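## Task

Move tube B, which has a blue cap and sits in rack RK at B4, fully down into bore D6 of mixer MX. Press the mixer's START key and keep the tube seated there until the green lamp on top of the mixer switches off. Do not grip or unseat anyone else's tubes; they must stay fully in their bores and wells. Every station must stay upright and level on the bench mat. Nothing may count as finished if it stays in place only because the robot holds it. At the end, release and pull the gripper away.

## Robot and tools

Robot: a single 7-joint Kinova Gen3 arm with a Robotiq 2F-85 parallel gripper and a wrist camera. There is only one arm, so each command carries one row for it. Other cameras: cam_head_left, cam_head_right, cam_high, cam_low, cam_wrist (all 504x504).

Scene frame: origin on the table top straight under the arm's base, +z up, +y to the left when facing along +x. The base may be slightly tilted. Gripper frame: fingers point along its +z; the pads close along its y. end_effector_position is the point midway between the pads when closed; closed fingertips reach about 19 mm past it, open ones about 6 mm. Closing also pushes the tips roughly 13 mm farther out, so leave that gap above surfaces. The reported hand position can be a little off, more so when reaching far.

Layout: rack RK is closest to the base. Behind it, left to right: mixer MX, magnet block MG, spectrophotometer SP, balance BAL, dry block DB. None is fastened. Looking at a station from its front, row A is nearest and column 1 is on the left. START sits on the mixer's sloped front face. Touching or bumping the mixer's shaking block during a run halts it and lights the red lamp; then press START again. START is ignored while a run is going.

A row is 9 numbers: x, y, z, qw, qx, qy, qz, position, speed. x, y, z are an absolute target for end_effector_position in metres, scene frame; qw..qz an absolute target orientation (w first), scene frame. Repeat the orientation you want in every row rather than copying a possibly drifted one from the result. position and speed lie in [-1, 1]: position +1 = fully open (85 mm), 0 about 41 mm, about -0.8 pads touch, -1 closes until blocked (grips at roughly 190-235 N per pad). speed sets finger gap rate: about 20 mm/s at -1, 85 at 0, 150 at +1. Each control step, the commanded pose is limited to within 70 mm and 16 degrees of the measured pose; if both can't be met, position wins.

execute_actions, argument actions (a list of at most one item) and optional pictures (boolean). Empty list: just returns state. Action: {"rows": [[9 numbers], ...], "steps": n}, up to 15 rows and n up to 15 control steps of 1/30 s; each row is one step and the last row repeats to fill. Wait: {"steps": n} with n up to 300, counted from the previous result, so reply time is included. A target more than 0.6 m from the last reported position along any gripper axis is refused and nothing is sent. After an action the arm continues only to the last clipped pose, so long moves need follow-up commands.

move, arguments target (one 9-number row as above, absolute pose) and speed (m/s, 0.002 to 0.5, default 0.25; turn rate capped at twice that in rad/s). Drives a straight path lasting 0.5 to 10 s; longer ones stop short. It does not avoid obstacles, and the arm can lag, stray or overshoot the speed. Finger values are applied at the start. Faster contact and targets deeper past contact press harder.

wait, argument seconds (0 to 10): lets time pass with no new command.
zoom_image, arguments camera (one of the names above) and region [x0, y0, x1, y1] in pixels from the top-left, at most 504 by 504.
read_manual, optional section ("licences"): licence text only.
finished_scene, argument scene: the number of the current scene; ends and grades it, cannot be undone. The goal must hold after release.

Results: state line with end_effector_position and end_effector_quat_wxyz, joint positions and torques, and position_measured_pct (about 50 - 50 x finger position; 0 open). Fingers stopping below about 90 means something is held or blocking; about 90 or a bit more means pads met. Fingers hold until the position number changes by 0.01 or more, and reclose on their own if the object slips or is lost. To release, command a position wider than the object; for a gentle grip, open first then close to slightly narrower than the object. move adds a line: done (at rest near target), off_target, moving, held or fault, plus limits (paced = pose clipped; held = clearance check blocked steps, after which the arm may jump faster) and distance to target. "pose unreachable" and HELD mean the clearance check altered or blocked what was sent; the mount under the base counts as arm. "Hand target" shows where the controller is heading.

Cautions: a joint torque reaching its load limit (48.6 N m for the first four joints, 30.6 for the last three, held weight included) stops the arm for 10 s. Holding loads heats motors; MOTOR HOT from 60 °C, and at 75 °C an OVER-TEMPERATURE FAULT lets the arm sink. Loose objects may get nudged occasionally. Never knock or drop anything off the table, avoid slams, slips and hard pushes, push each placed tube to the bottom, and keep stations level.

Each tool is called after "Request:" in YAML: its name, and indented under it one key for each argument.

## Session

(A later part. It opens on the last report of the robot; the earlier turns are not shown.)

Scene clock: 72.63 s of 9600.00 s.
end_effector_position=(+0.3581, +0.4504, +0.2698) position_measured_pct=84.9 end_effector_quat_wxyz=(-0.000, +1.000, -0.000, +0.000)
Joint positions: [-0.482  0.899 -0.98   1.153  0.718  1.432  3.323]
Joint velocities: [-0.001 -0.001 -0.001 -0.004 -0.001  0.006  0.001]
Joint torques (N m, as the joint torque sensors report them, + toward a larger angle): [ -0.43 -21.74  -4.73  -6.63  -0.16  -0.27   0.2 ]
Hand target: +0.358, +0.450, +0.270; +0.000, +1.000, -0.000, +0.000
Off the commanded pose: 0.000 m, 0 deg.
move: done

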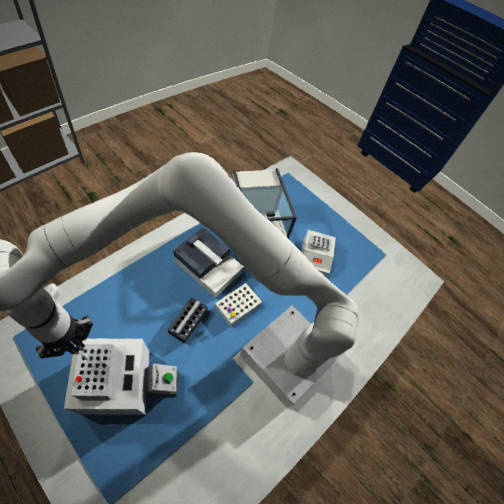

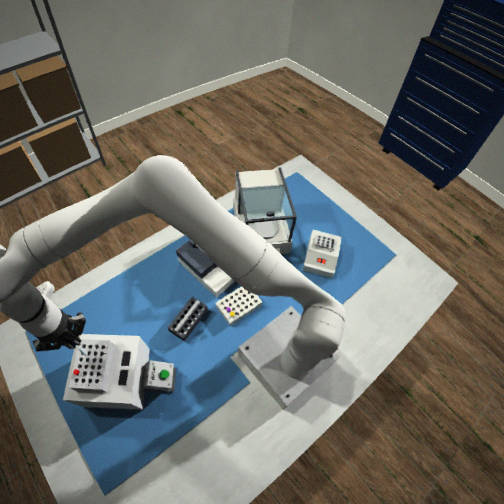

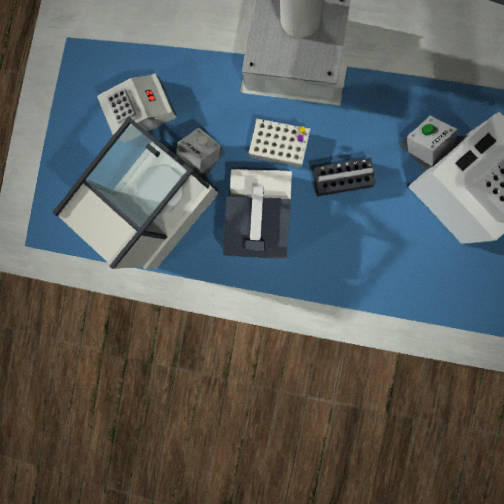

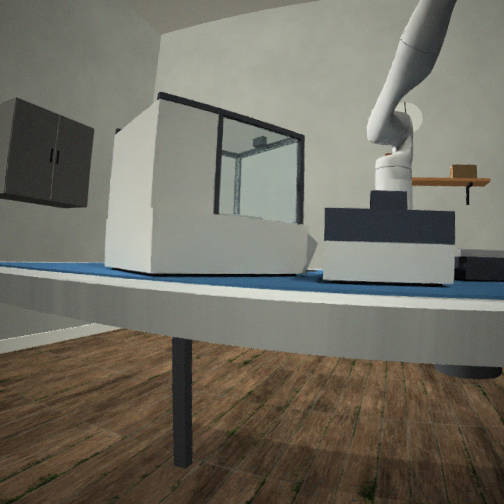

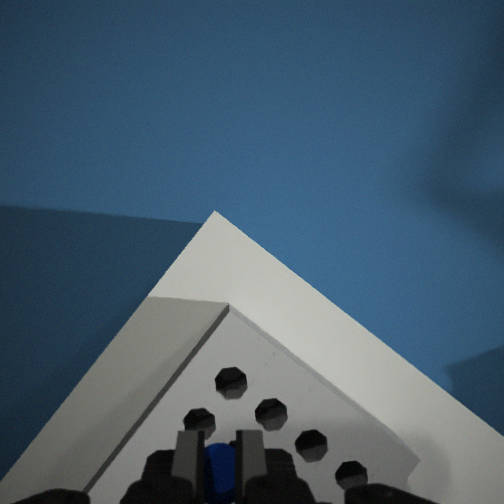

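Request:
move:
  target: [0.358, 0.4505, 0.24, 0, 1, 0, 0, -1, 0]
  speed: 0.04

Request:
zoom_image:
  camera: "cam_head_left"
  region: [50, 320, 130, 380]

Request:
zoom_image:
  camera: "cam_high"
  region: [404, 100, 504, 220]

Scene clock: 82.00 s of 9600.00 s.
end_effector_position=(+0.3588, +0.4508, +0.2434) position_measured_pct=84.9 end_effector_quat_wxyz=(-0.001, +1.000, -0.000, +0.002)
Joint positions: [-0.476  0.925 -0.969  1.199  0.741  1.372  3.301]
Joint velocities: [ 0.002 -0.001 -0.001  0.007  0.003 -0.006 -0.007]
Joint torques (N m, as the joint torque sensors report them, + toward a larger angle): [ -0.59 -17.45  -3.7   -4.93   0.53  -0.69   0.11]
Hand target: +0.358, +0.451, +0.240; -0.000, +1.000, +0.000, -0.000
Off the commanded pose: 0.004 m, 0 deg.
move: off_target

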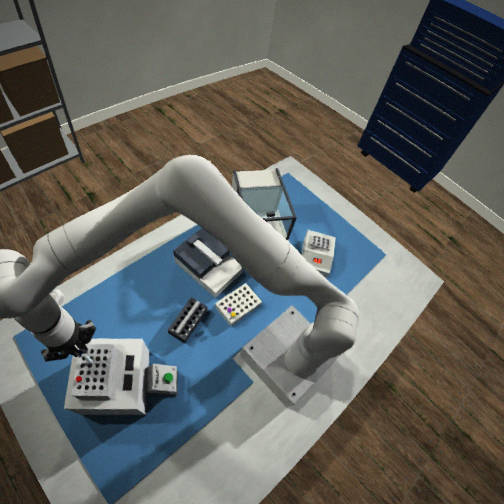

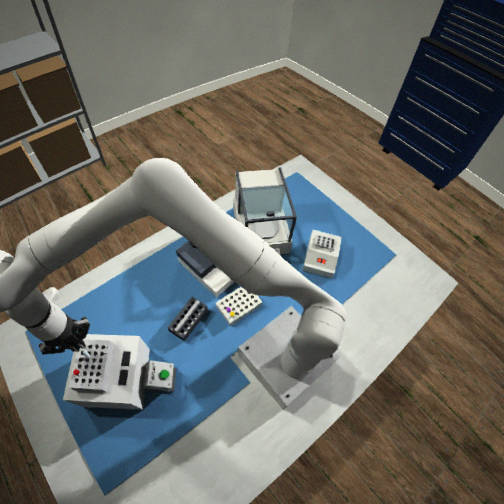

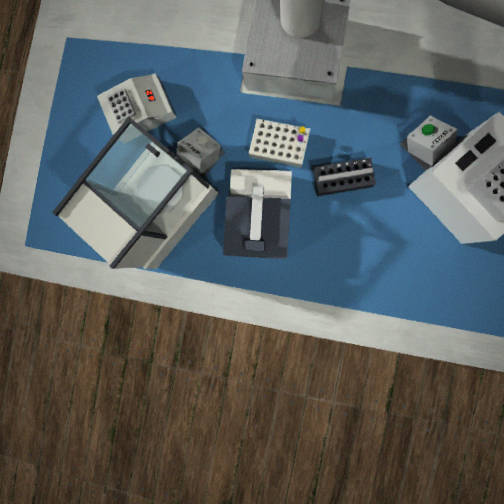

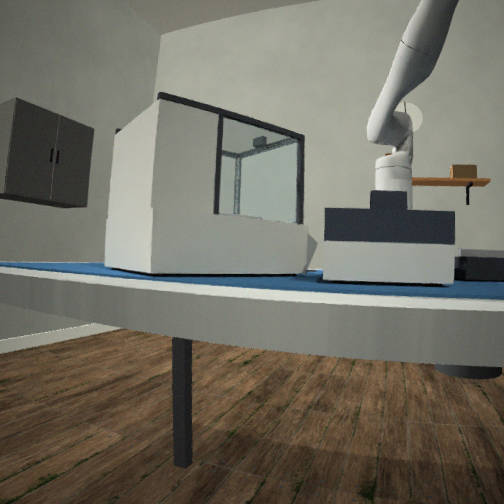

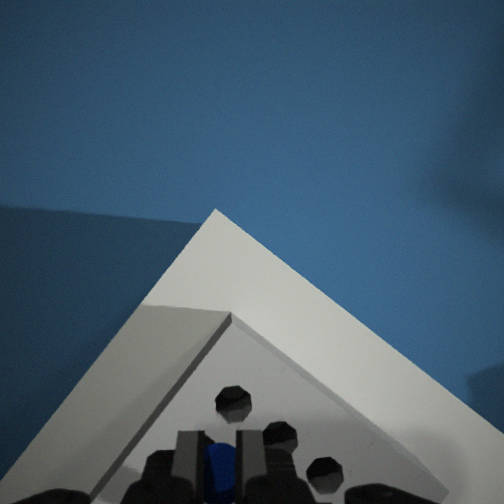

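Region (50, 320, 130, 380) of cam_head_left's 504x504 image, scaled by 6.300, with more detail than that image has; it fills the top 378 rows of this view, and the rest is white.

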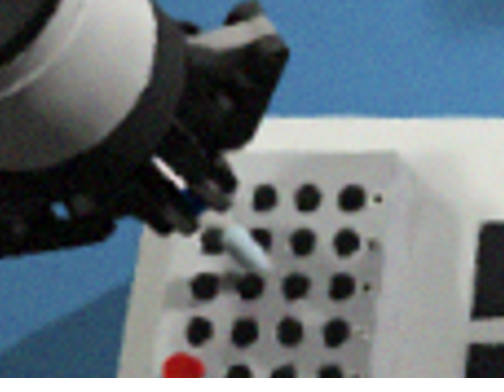

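Region (404, 100, 504, 220) of cam_high's 504x504 image, scaled by 4.200, with more detail than that image has.

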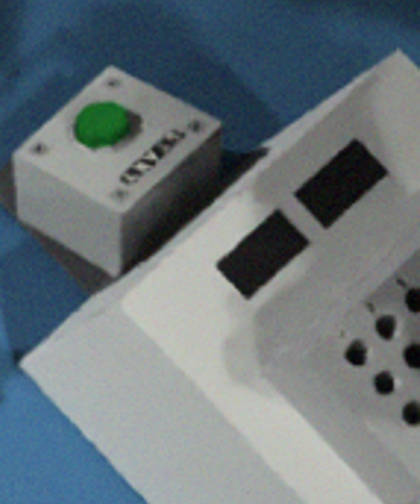

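Request:
move:
  target: [0.39, 0.449, 0.255, 0, 1, 0, 0, -1, 0]
  speed: 0.04

Request:
zoom_image:
  camera: "cam_head_left"
  region: [50, 320, 130, 380]

Scene clock: 89.53 s of 9600.00 s.
end_effector_position=(+0.3900, +0.4489, +0.2551) position_measured_pct=84.9 end_effector_quat_wxyz=(+0.000, +1.000, -0.000, +0.000)
Joint positions: [-0.47   0.949 -0.963  1.085  0.741  1.44   3.387]
Joint velocities: [-0.002  0.002  0.    -0.005 -0.     0.003  0.002]
Joint torques (N m, as the joint torque sensors report them, + toward a larger angle): [ -0.34 -22.69  -4.95  -6.19  -0.37  -0.58   0.05]
Hand target: +0.390, +0.449, +0.255; +0.000, +1.000, -0.000, +0.000
Off the commanded pose: 0.000 m, 0 deg.
move: done

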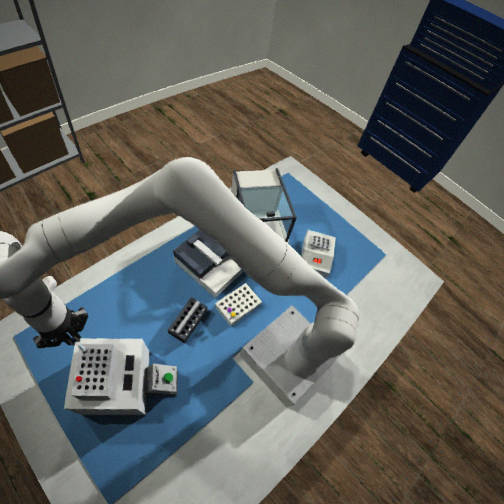

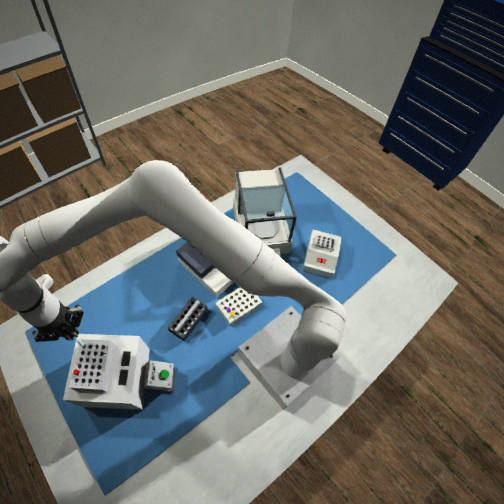

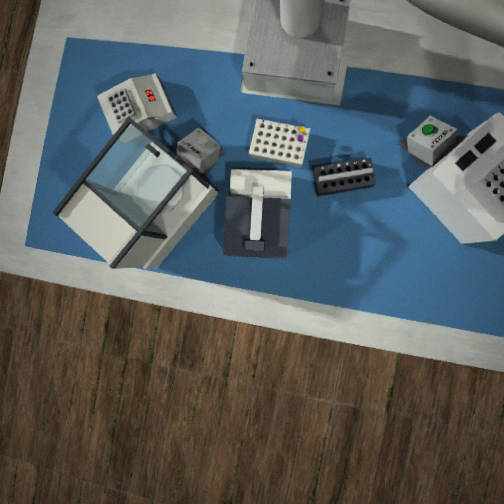

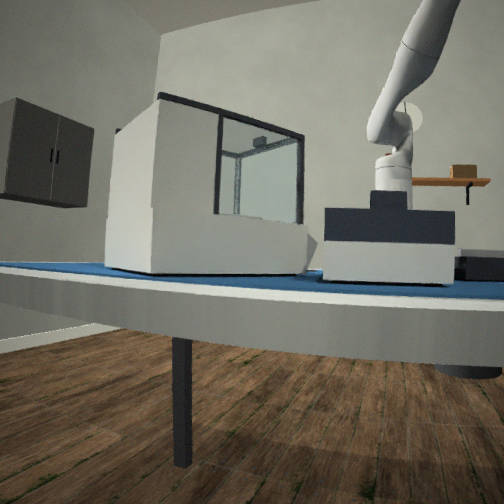

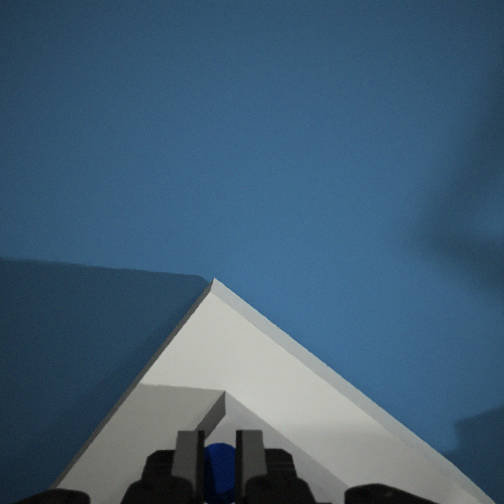

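Region (50, 320, 130, 380) of cam_head_left's 504x504 image, scaled by 6.300, with more detail than that image has; it fills the top 378 rows of this view, and the rest is white.

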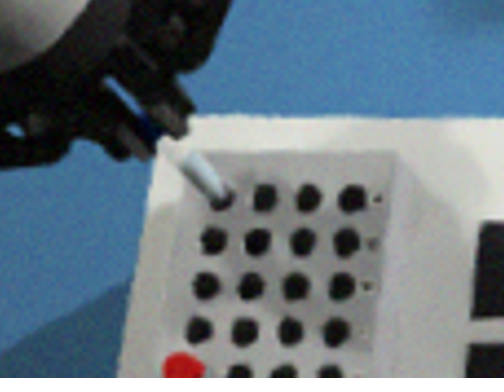

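Request:
move:
  target: [0.39, 0.449, 0.23, 0, 1, 0, 0, -1, 0]
  speed: 0.02

Request:
zoom_image:
  camera: "cam_head_left"
  region: [50, 320, 130, 380]

Scene clock: 93.60 s of 9600.00 s.
end_effector_position=(+0.3939, +0.4501, +0.2376) position_measured_pct=84.9 end_effector_quat_wxyz=(-0.004, +1.000, -0.002, +0.006)
Joint positions: [-0.462  0.965 -0.957  1.118  0.762  1.39   3.369]
Joint velocities: [ 0.002  0.    -0.005  0.004  0.003 -0.002 -0.003]
Joint torques (N m, as the joint torque sensors report them, + toward a larger angle): [ -2.25 -14.09  -3.47  -2.83  -1.18  -0.34   0.1 ]
Hand target: +0.390, +0.449, +0.230; -0.000, +1.000, +0.000, -0.000
Off the commanded pose: 0.009 m, 1 deg.
move: off_target

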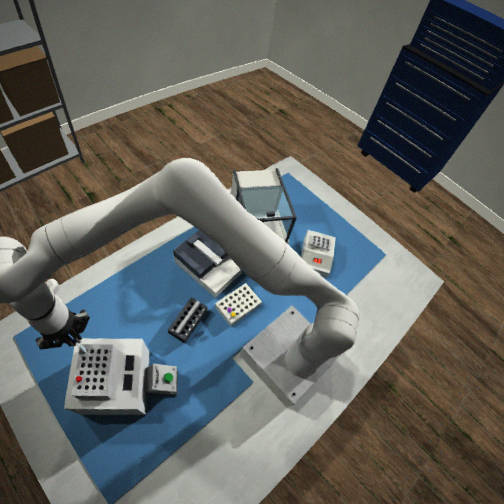

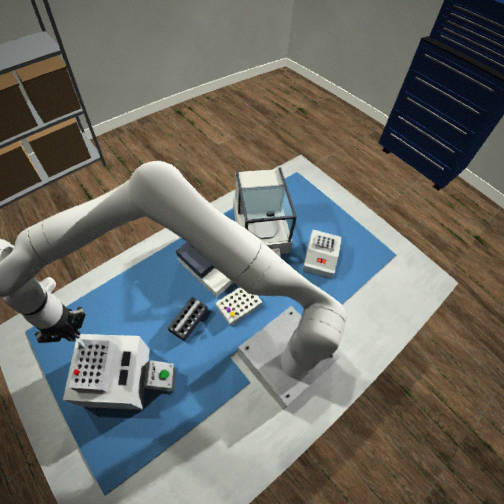

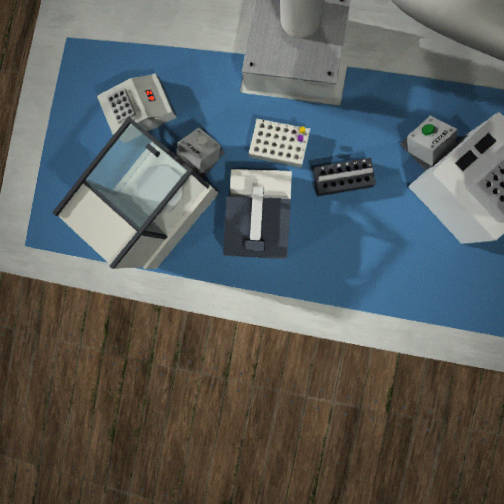

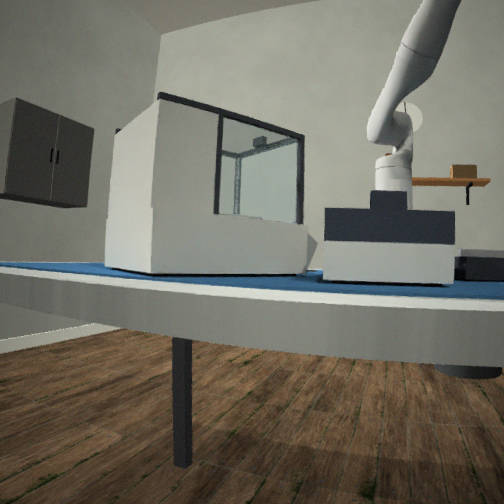

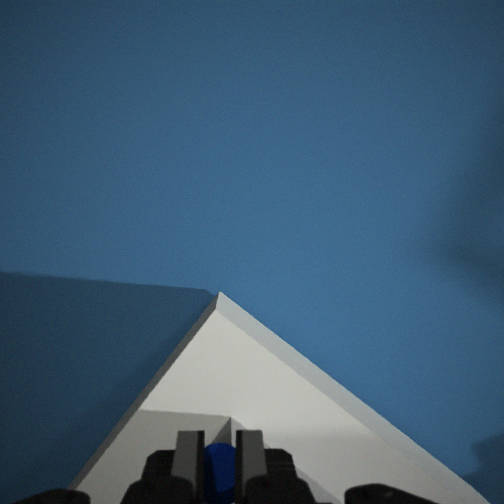

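Region (50, 320, 130, 380) of cam_head_left's 504x504 image, scaled by 6.300, with more detail than that image has; it fills the top 378 rows of this view, and the rest is white.

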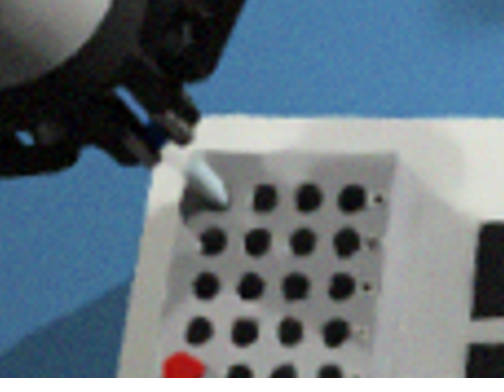

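Request:
move:
  target: [0.362, 0.450, 0.236, 0, 1, 0, 0, -1, 0]
  speed: 0.02

Request:
zoom_image:
  camera: "cam_head_left"
  region: [50, 320, 130, 380]

Scene clock: 104.17 s of 9600.00 s.
end_effector_position=(+0.3780, +0.4488, +0.2452) position_measured_pct=84.9 end_effector_quat_wxyz=(-0.007, +1.000, -0.009, +0.016)
Joint positions: [-0.458  0.93  -0.976  1.184  0.773  1.369  3.301]
Joint velocities: [ 0.004 -0.    -0.017  0.005  0.007  0.007 -0.011]
Joint torques (N m, as the joint torque sensors report them, + toward a larger angle): [ -8.36 -11.4   -8.21   2.78  -6.65   1.82   0.12]
Hand target: +0.362, +0.450, +0.236; -0.000, +1.000, +0.000, +0.000
Off the commanded pose: 0.018 m, 2 deg.
move: off_target

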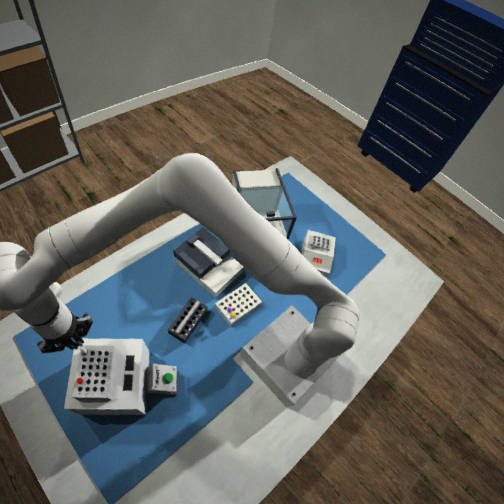

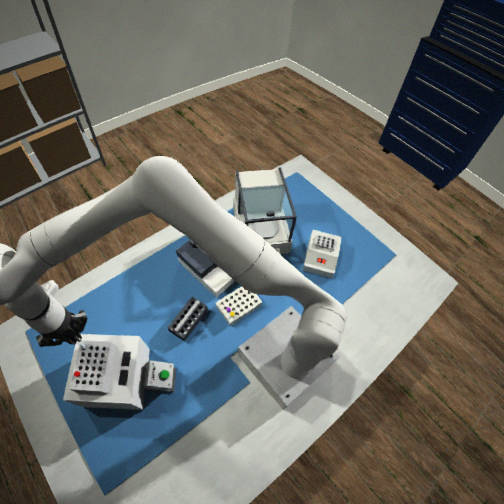

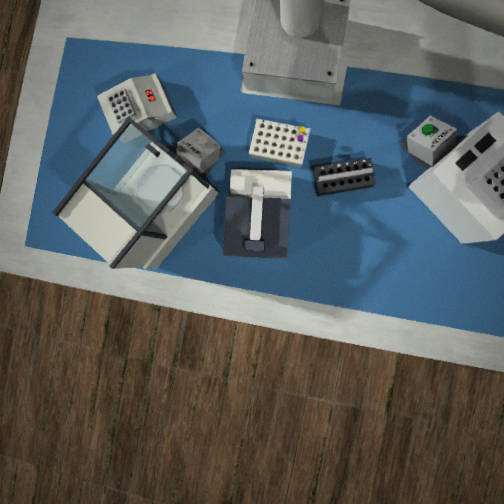

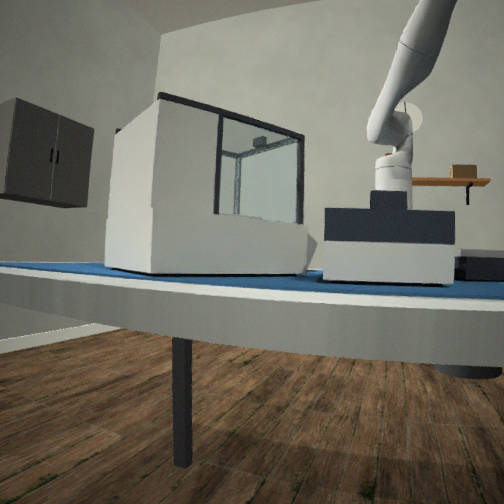

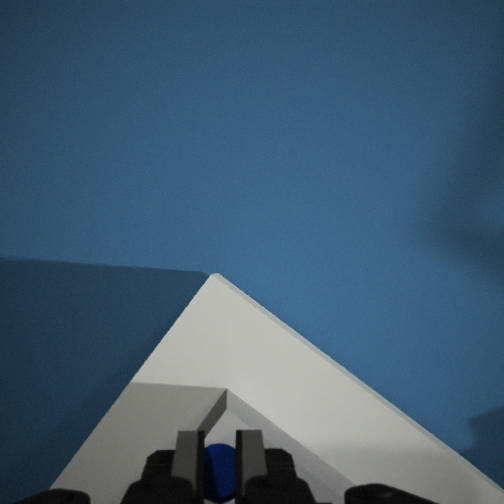

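Region (50, 320, 130, 380) of cam_head_left's 504x504 image, scaled by 6.300, with more detail than that image has; it fills the top 378 rows of this view, and the rest is white.

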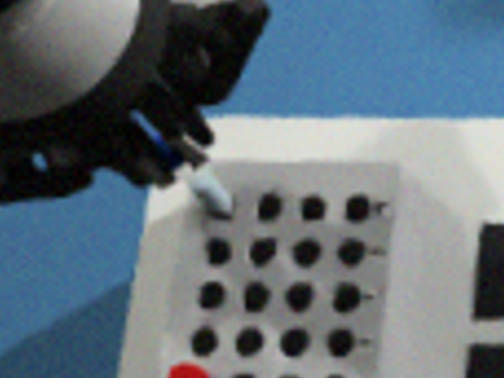

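Request:
execute_actions:
  actions:
    - {"rows": [[0.376, 0.449, 0.245, 0, 1, 0, 0, -0.5, 0]], "steps": 15}

Scene clock: 108.13 s of 9600.00 s.
end_effector_position=(+0.3761, +0.4489, +0.2451) position_measured_pct=75.0 end_effector_quat_wxyz=(-0.000, +1.000, -0.000, +0.000)
Joint positions: [-0.463  0.949 -0.983  1.145  0.757  1.408  3.339]
Joint velocities: [-0.003  0.004 -0.    -0.004 -0.001  0.002  0.002]
Joint torques (N m, as the joint torque sensors report them, + toward a larger angle): [ -0.12 -22.66  -5.1   -6.22   0.04  -0.27   0.15]
Hand target: +0.376, +0.449, +0.245; +0.000, +1.000, -0.000, +0.000
Off the commanded pose: 0.000 m, 0 deg.
Steps of this call (steps 1 to 104: nothing new was sent; steps 105 to 119: all 15 steps of this action). Readings (end_effector_position | what the end effector reports):
105: (+0.3780, +0.4488, +0.2454) | position_measured_pct=84.9
106: (+0.3784, +0.4487, +0.2459) | position_measured_pct=84.9
108: (+0.3791, +0.4485, +0.2478) | position_measured_pct=80.2
112: (+0.3766, +0.4485, +0.2464) | position_measured_pct=75.4
119: the state above

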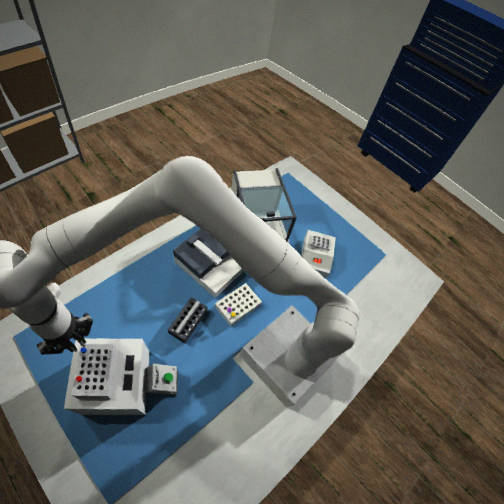

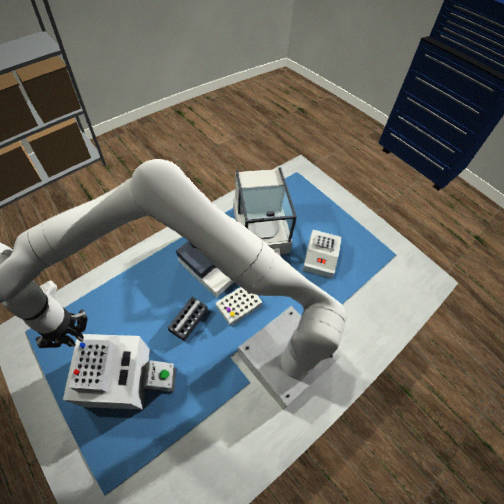

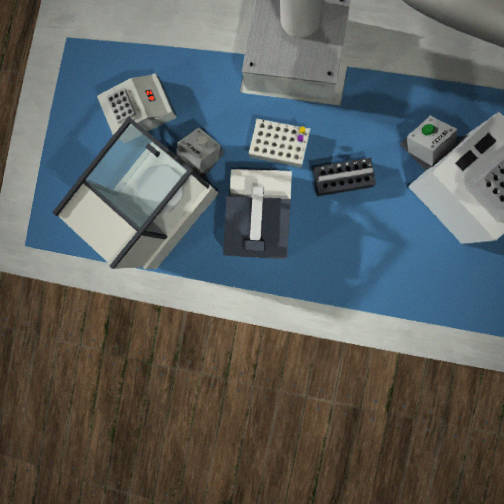

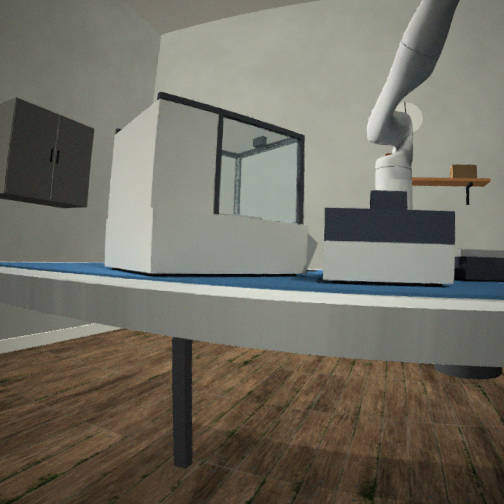

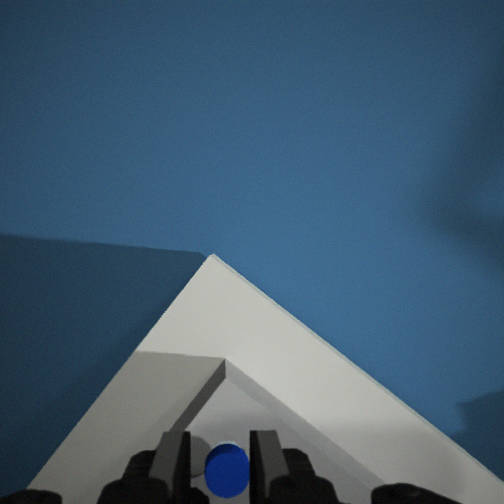

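Request:
execute_actions:
  actions:
    - {"rows": [[0.376, 0.449, 0.26, 0, 1, 0, 0, -1, 1]], "steps": 15}
  pictures: false

Request:
move:
  target: [0.376, 0.449, 0.19, 0, 1, 0, 0, -1, 0]
  speed: 0.04

Scene clock: 112.63 s of 9600.00 s.
end_effector_position=(+0.3760, +0.4490, +0.2599) position_measured_pct=91.7 end_effector_quat_wxyz=(+0.000, +1.000, -0.000, +0.000)
Joint positions: [-0.467  0.934 -0.989  1.121  0.746  1.439  3.35 ]
Joint velocities: [ 0.    -0.001  0.    -0.002 -0.001  0.001  0.002]
Joint torques (N m, as the joint torque sensors report them, + toward a larger angle): [ -0.61 -22.64  -5.2   -6.67  -0.3   -0.38   0.25]
Hand target: +0.376, +0.449, +0.260; +0.000, +1.000, -0.000, +0.000
Off the commanded pose: 0.000 m, 0 deg.
Steps of this call (steps 1 to 120: nothing new was sent; steps 121 to 135: all 15 steps of this action). Readings (end_effector_position | what the end effector reports):
121: (+0.3761, +0.4490, +0.2457) | position_measured_pct=75.0
122: (+0.3762, +0.4488, +0.2485) | position_measured_pct=76.2
124: (+0.3760, +0.4490, +0.2552) | position_measured_pct=83.3
128: (+0.3759, +0.4490, +0.2591) | position_measured_pct=91.7
135: the state above

Scene clock: 114.83 s of 9600.00 s.
end_effector_position=(+0.3800, +0.4529, +0.2234) position_measured_pct=91.7 end_effector_quat_wxyz=(-0.013, +1.000, -0.002, +0.016)
Joint positions: [-0.45   0.963 -0.982  1.21   0.805  1.322  3.295]
Joint velocities: [ 0.004  0.001 -0.009  0.007  0.013 -0.002 -0.007]
Joint torques (N m, as the joint torque sensors report them, + toward a larger angle): [-3.28 18.07  6.36  2.67  2.8  -8.21  0.15]
Hand target: +0.375, +0.448, +0.191; -0.000, +1.000, +0.000, -0.000
Off the commanded pose: 0.034 m, 2 deg.
move: off_target

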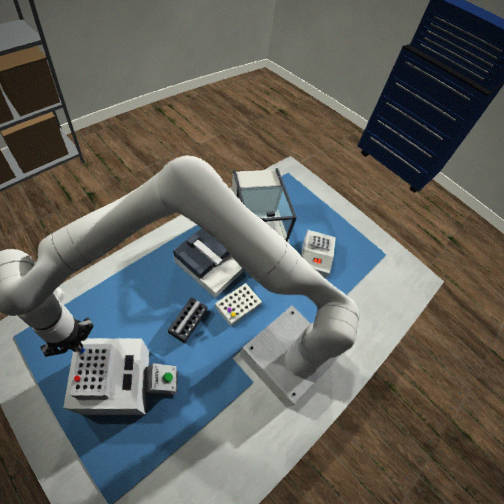

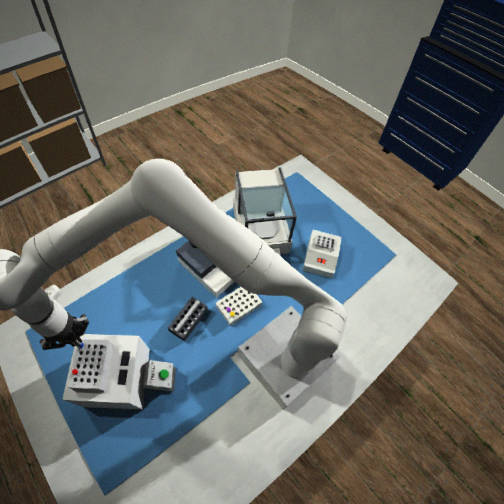

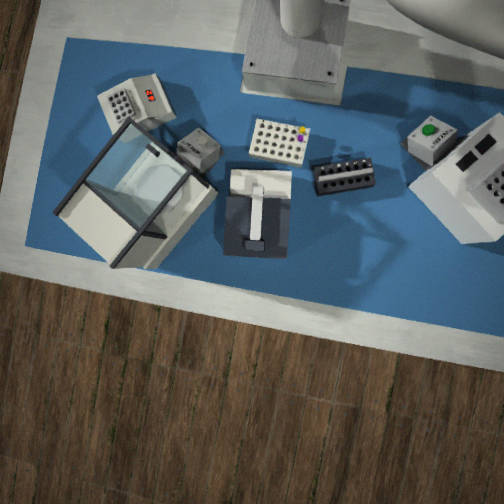

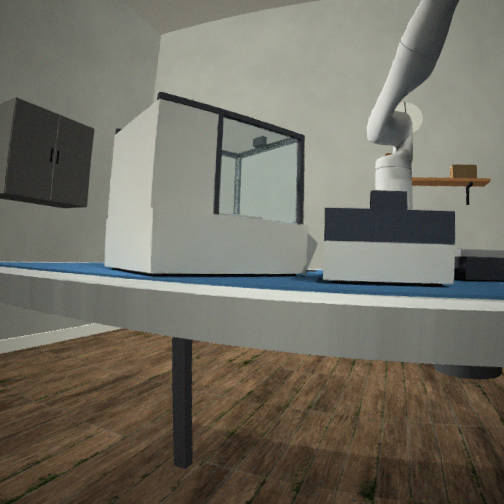

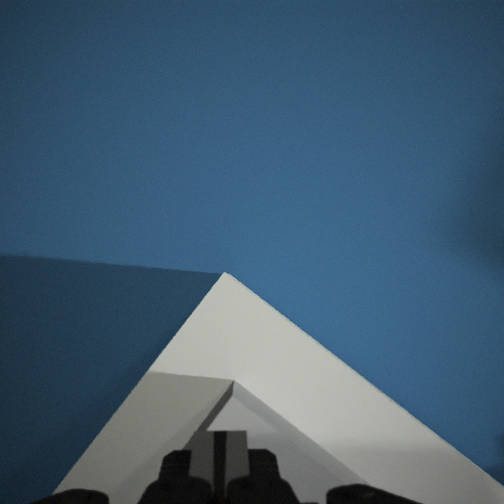

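Request:
move:
  target: [0.376, 0.449, 0.30, 0, 1, 0, 0, -1, 0]
  speed: 0.1

Request:
move:
  target: [0.196, 0.315, 0.22, 0, 1, 0, 0, -1, 0]
  speed: 0.25

Scene clock: 119.80 s of 9600.00 s.
end_effector_position=(+0.3761, +0.4488, +0.2998) position_measured_pct=91.7 end_effector_quat_wxyz=(+0.000, +1.000, -0.000, +0.000)
Joint positions: [-0.478  0.9   -1.01   1.046  0.728  1.53   3.377]
Joint velocities: [-0.003 -0.    -0.    -0.006 -0.001  0.005  0.003]
Joint torques (N m, as the joint torque sensors report them, + toward a larger angle): [  0.15 -21.95  -4.51  -6.64   0.36  -0.27   0.4 ]
Hand target: +0.376, +0.449, +0.300; +0.000, +1.000, -0.000, +0.000
Off the commanded pose: 0.000 m, 0 deg.
move: done

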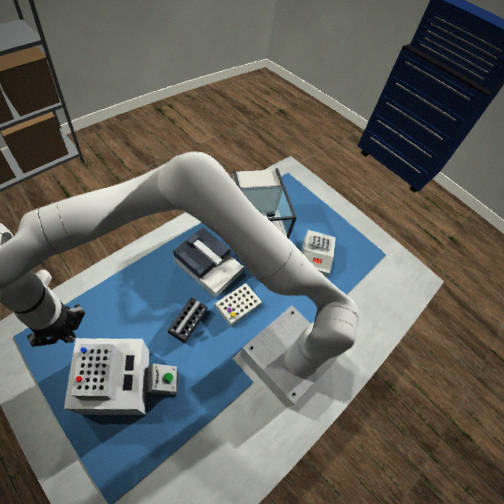

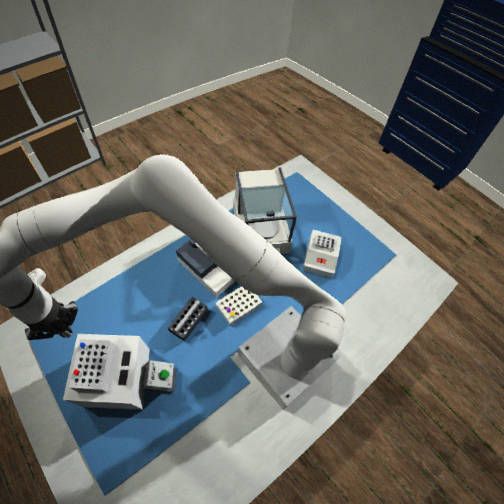

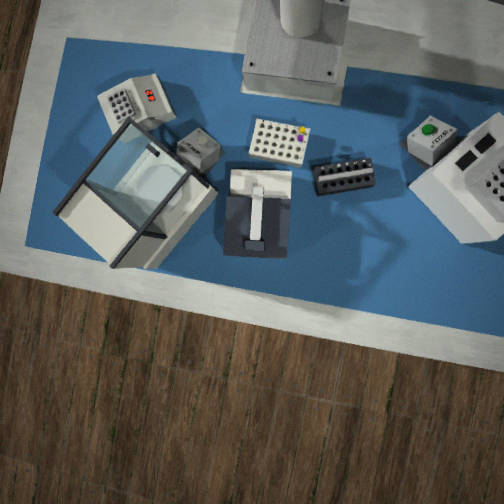

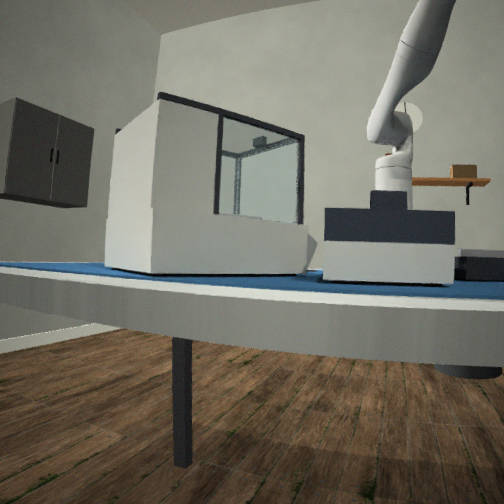

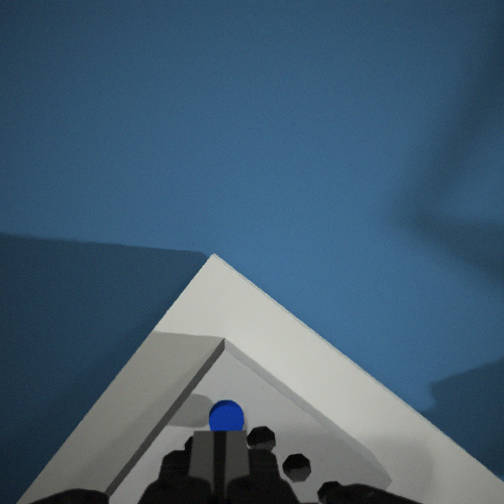

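Scene clock: 121.30 s of 9600.00 s.
end_effector_position=(+0.1956, +0.3154, +0.2195) position_measured_pct=91.7 end_effector_quat_wxyz=(-0.000, +1.000, +0.001, -0.001)
Joint positions: [-0.278  0.634 -1.129  1.978  0.692  0.993  2.934]
Joint velocities: [ 0.003 -0.011 -0.001  0.01   0.003 -0.008 -0.009]
Joint torques (N m, as the joint torque sensors report them, + toward a larger angle): [  0.01 -12.95  -3.99  -5.35  -0.39  -0.38   0.17]
Hand target: +0.196, +0.315, +0.220; -0.001, +1.000, +0.001, -0.001
Off the commanded pose: 0.001 m, 0 deg.
move: done

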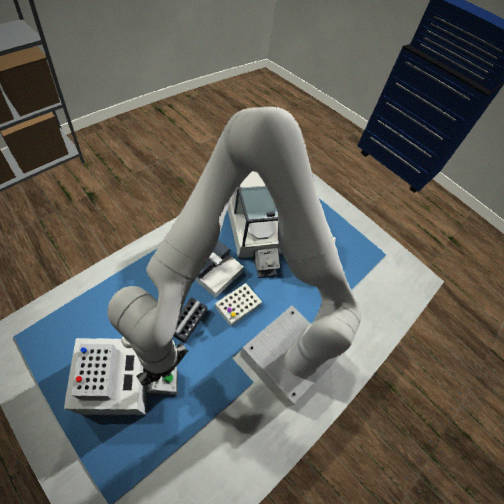

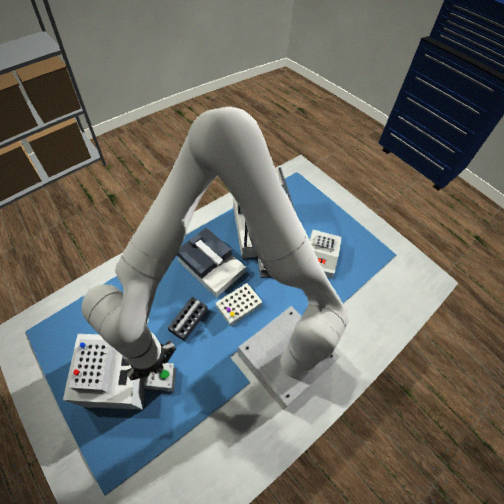

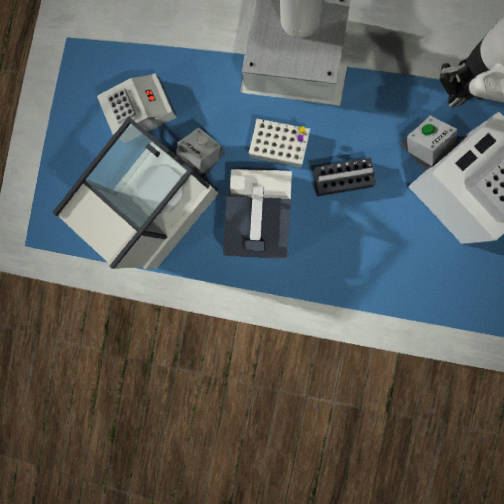

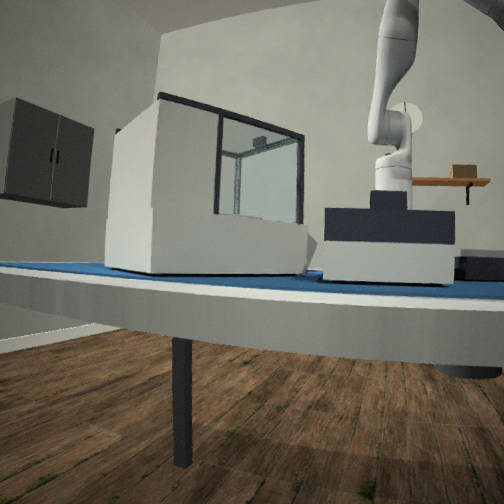

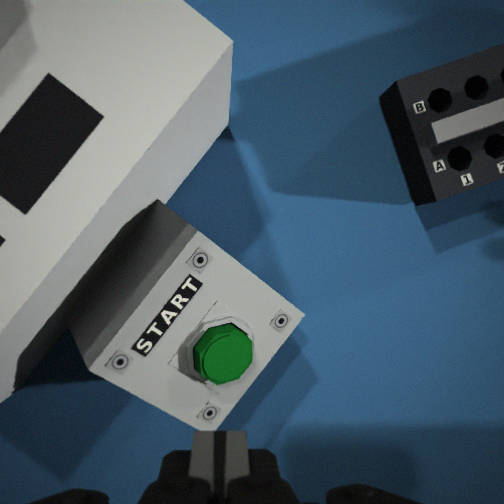

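Request:
move:
  target: [0.202, 0.321, 0.07, 0, 1, 0, 0, -1, 0]
  speed: 0.08

Scene clock: 135.13 s of 9600.00 s.
end_effector_position=(+0.1979, +0.3205, +0.1146) position_measured_pct=91.7 end_effector_quat_wxyz=(-0.003, +1.000, +0.006, +0.014)
Joint positions: [-0.452  0.813 -0.907  2.082  1.018  0.774  2.664]
Joint velocities: [ 0.001 -0.001  0.002 -0.005  0.006 -0.004  0.002]
Joint torques (N m, as the joint torque sensors report them, + toward a larger angle): [-0.85 -4.84  1.02 -4.93  2.31 -2.47  0.1 ]
Hand target: +0.198, +0.320, +0.110; -0.002, +1.000, +0.005, +0.010
Off the commanded pose: 0.045 m, 2 deg.
TORQUE FAULT: the external load on joint 2 (shoulder) reached its load limit, and the arm stopped for 10 seconds. The arm's remaining commands of this call were not run. The gripper holds where it stopped, with its grip as last carried out, and the arm accepts commands again: back off and push less far. The arm stops again, at the same cost, whenever a joint's load reaches its limit.
move: fault

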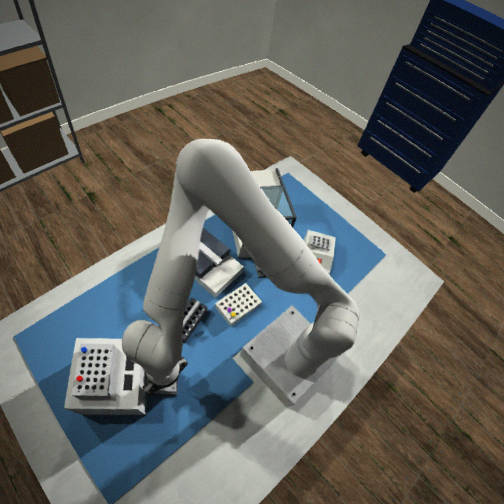

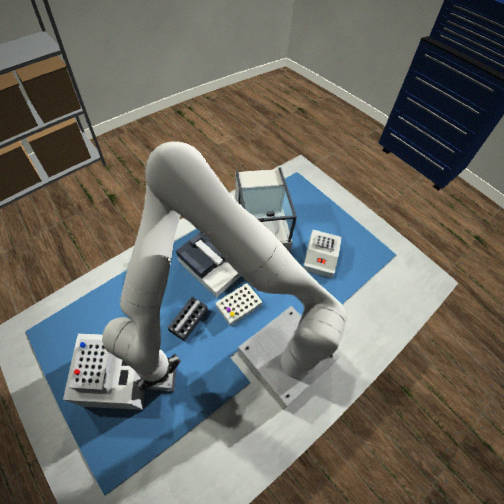

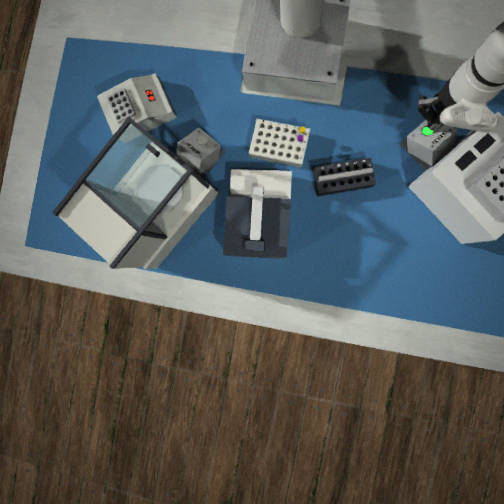

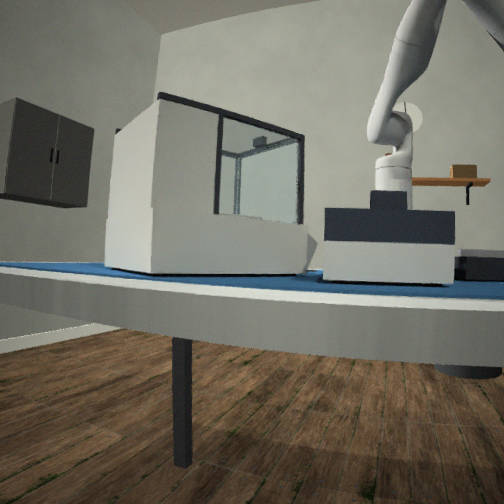

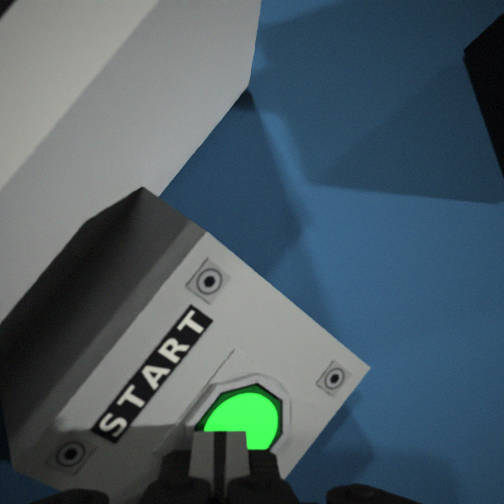

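I pushed too far and caused a torque fault, but the key did press. I'll back off and clear.

Request:
move:
  target: [0.15, 0.2, 0.3, 0, 1, 0, 0, -1, 0]
  speed: 0.2

Request:
zoom_image:
  camera: "cam_head_left"
  region: [50, 330, 190, 430]

Scene clock: 139.40 s of 9600.00 s.
end_effector_position=(+0.1498, +0.2000, +0.2995) position_measured_pct=91.7 end_effector_quat_wxyz=(+0.002, +1.000, +0.002, +0.001)
Joint positions: [ 0.46   0.19  -1.603  2.164  0.231  1.007  3.413]
Joint velocities: [ 0.091 -0.013 -0.063  0.011 -0.014 -0.016  0.027]
Joint torques (N m, as the joint torque sensors report them, + toward a larger angle): [-0.08 -2.21 -1.07 -6.87  0.27 -0.26 -0.15]
Hand target: +0.151, +0.199, +0.300; +0.002, +1.000, -0.000, +0.001
Off the commanded pose: 0.001 m, 0 deg.
move: done

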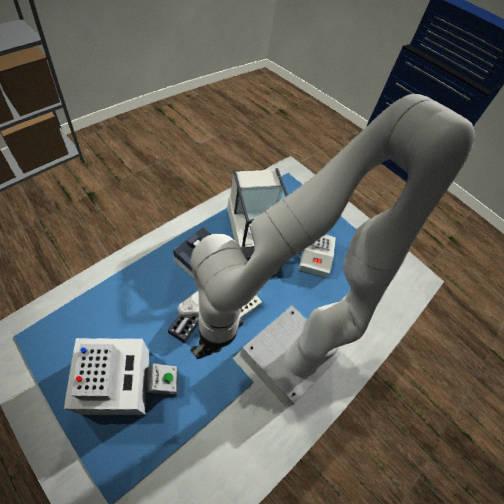

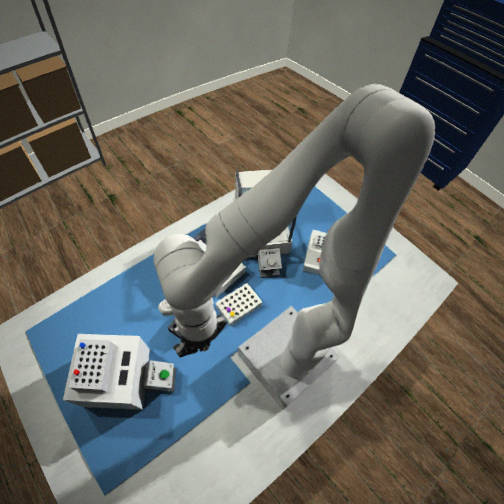

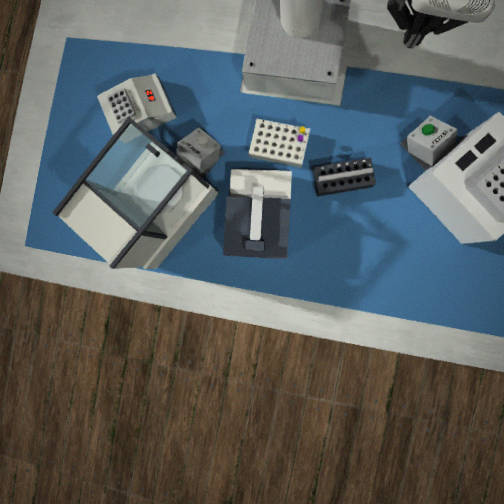

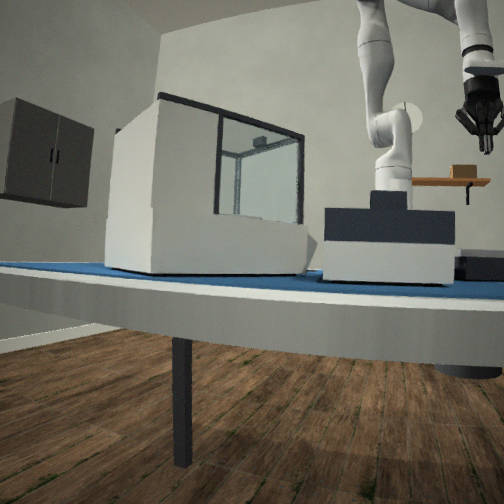

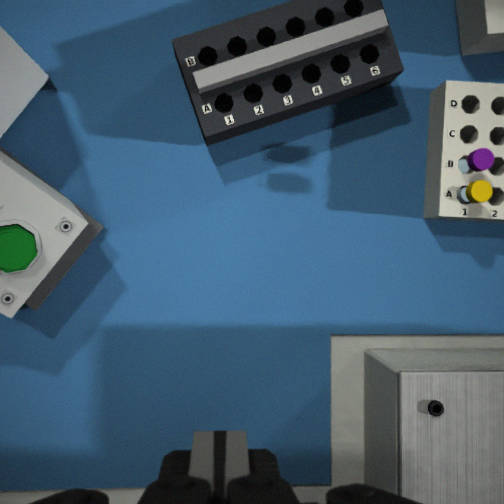

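Region (50, 330, 190, 430) of cam_head_left's 504x504 image, scaled by 3.600, with more detail than that image has; it fills the top 360 rows of this view, and the rest is white.

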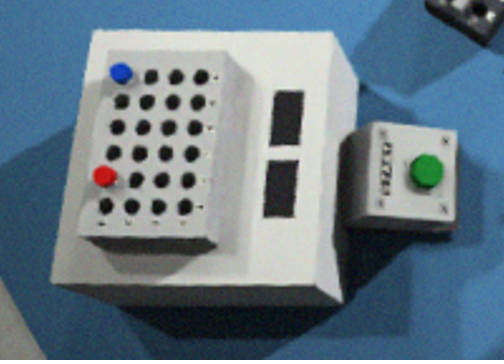

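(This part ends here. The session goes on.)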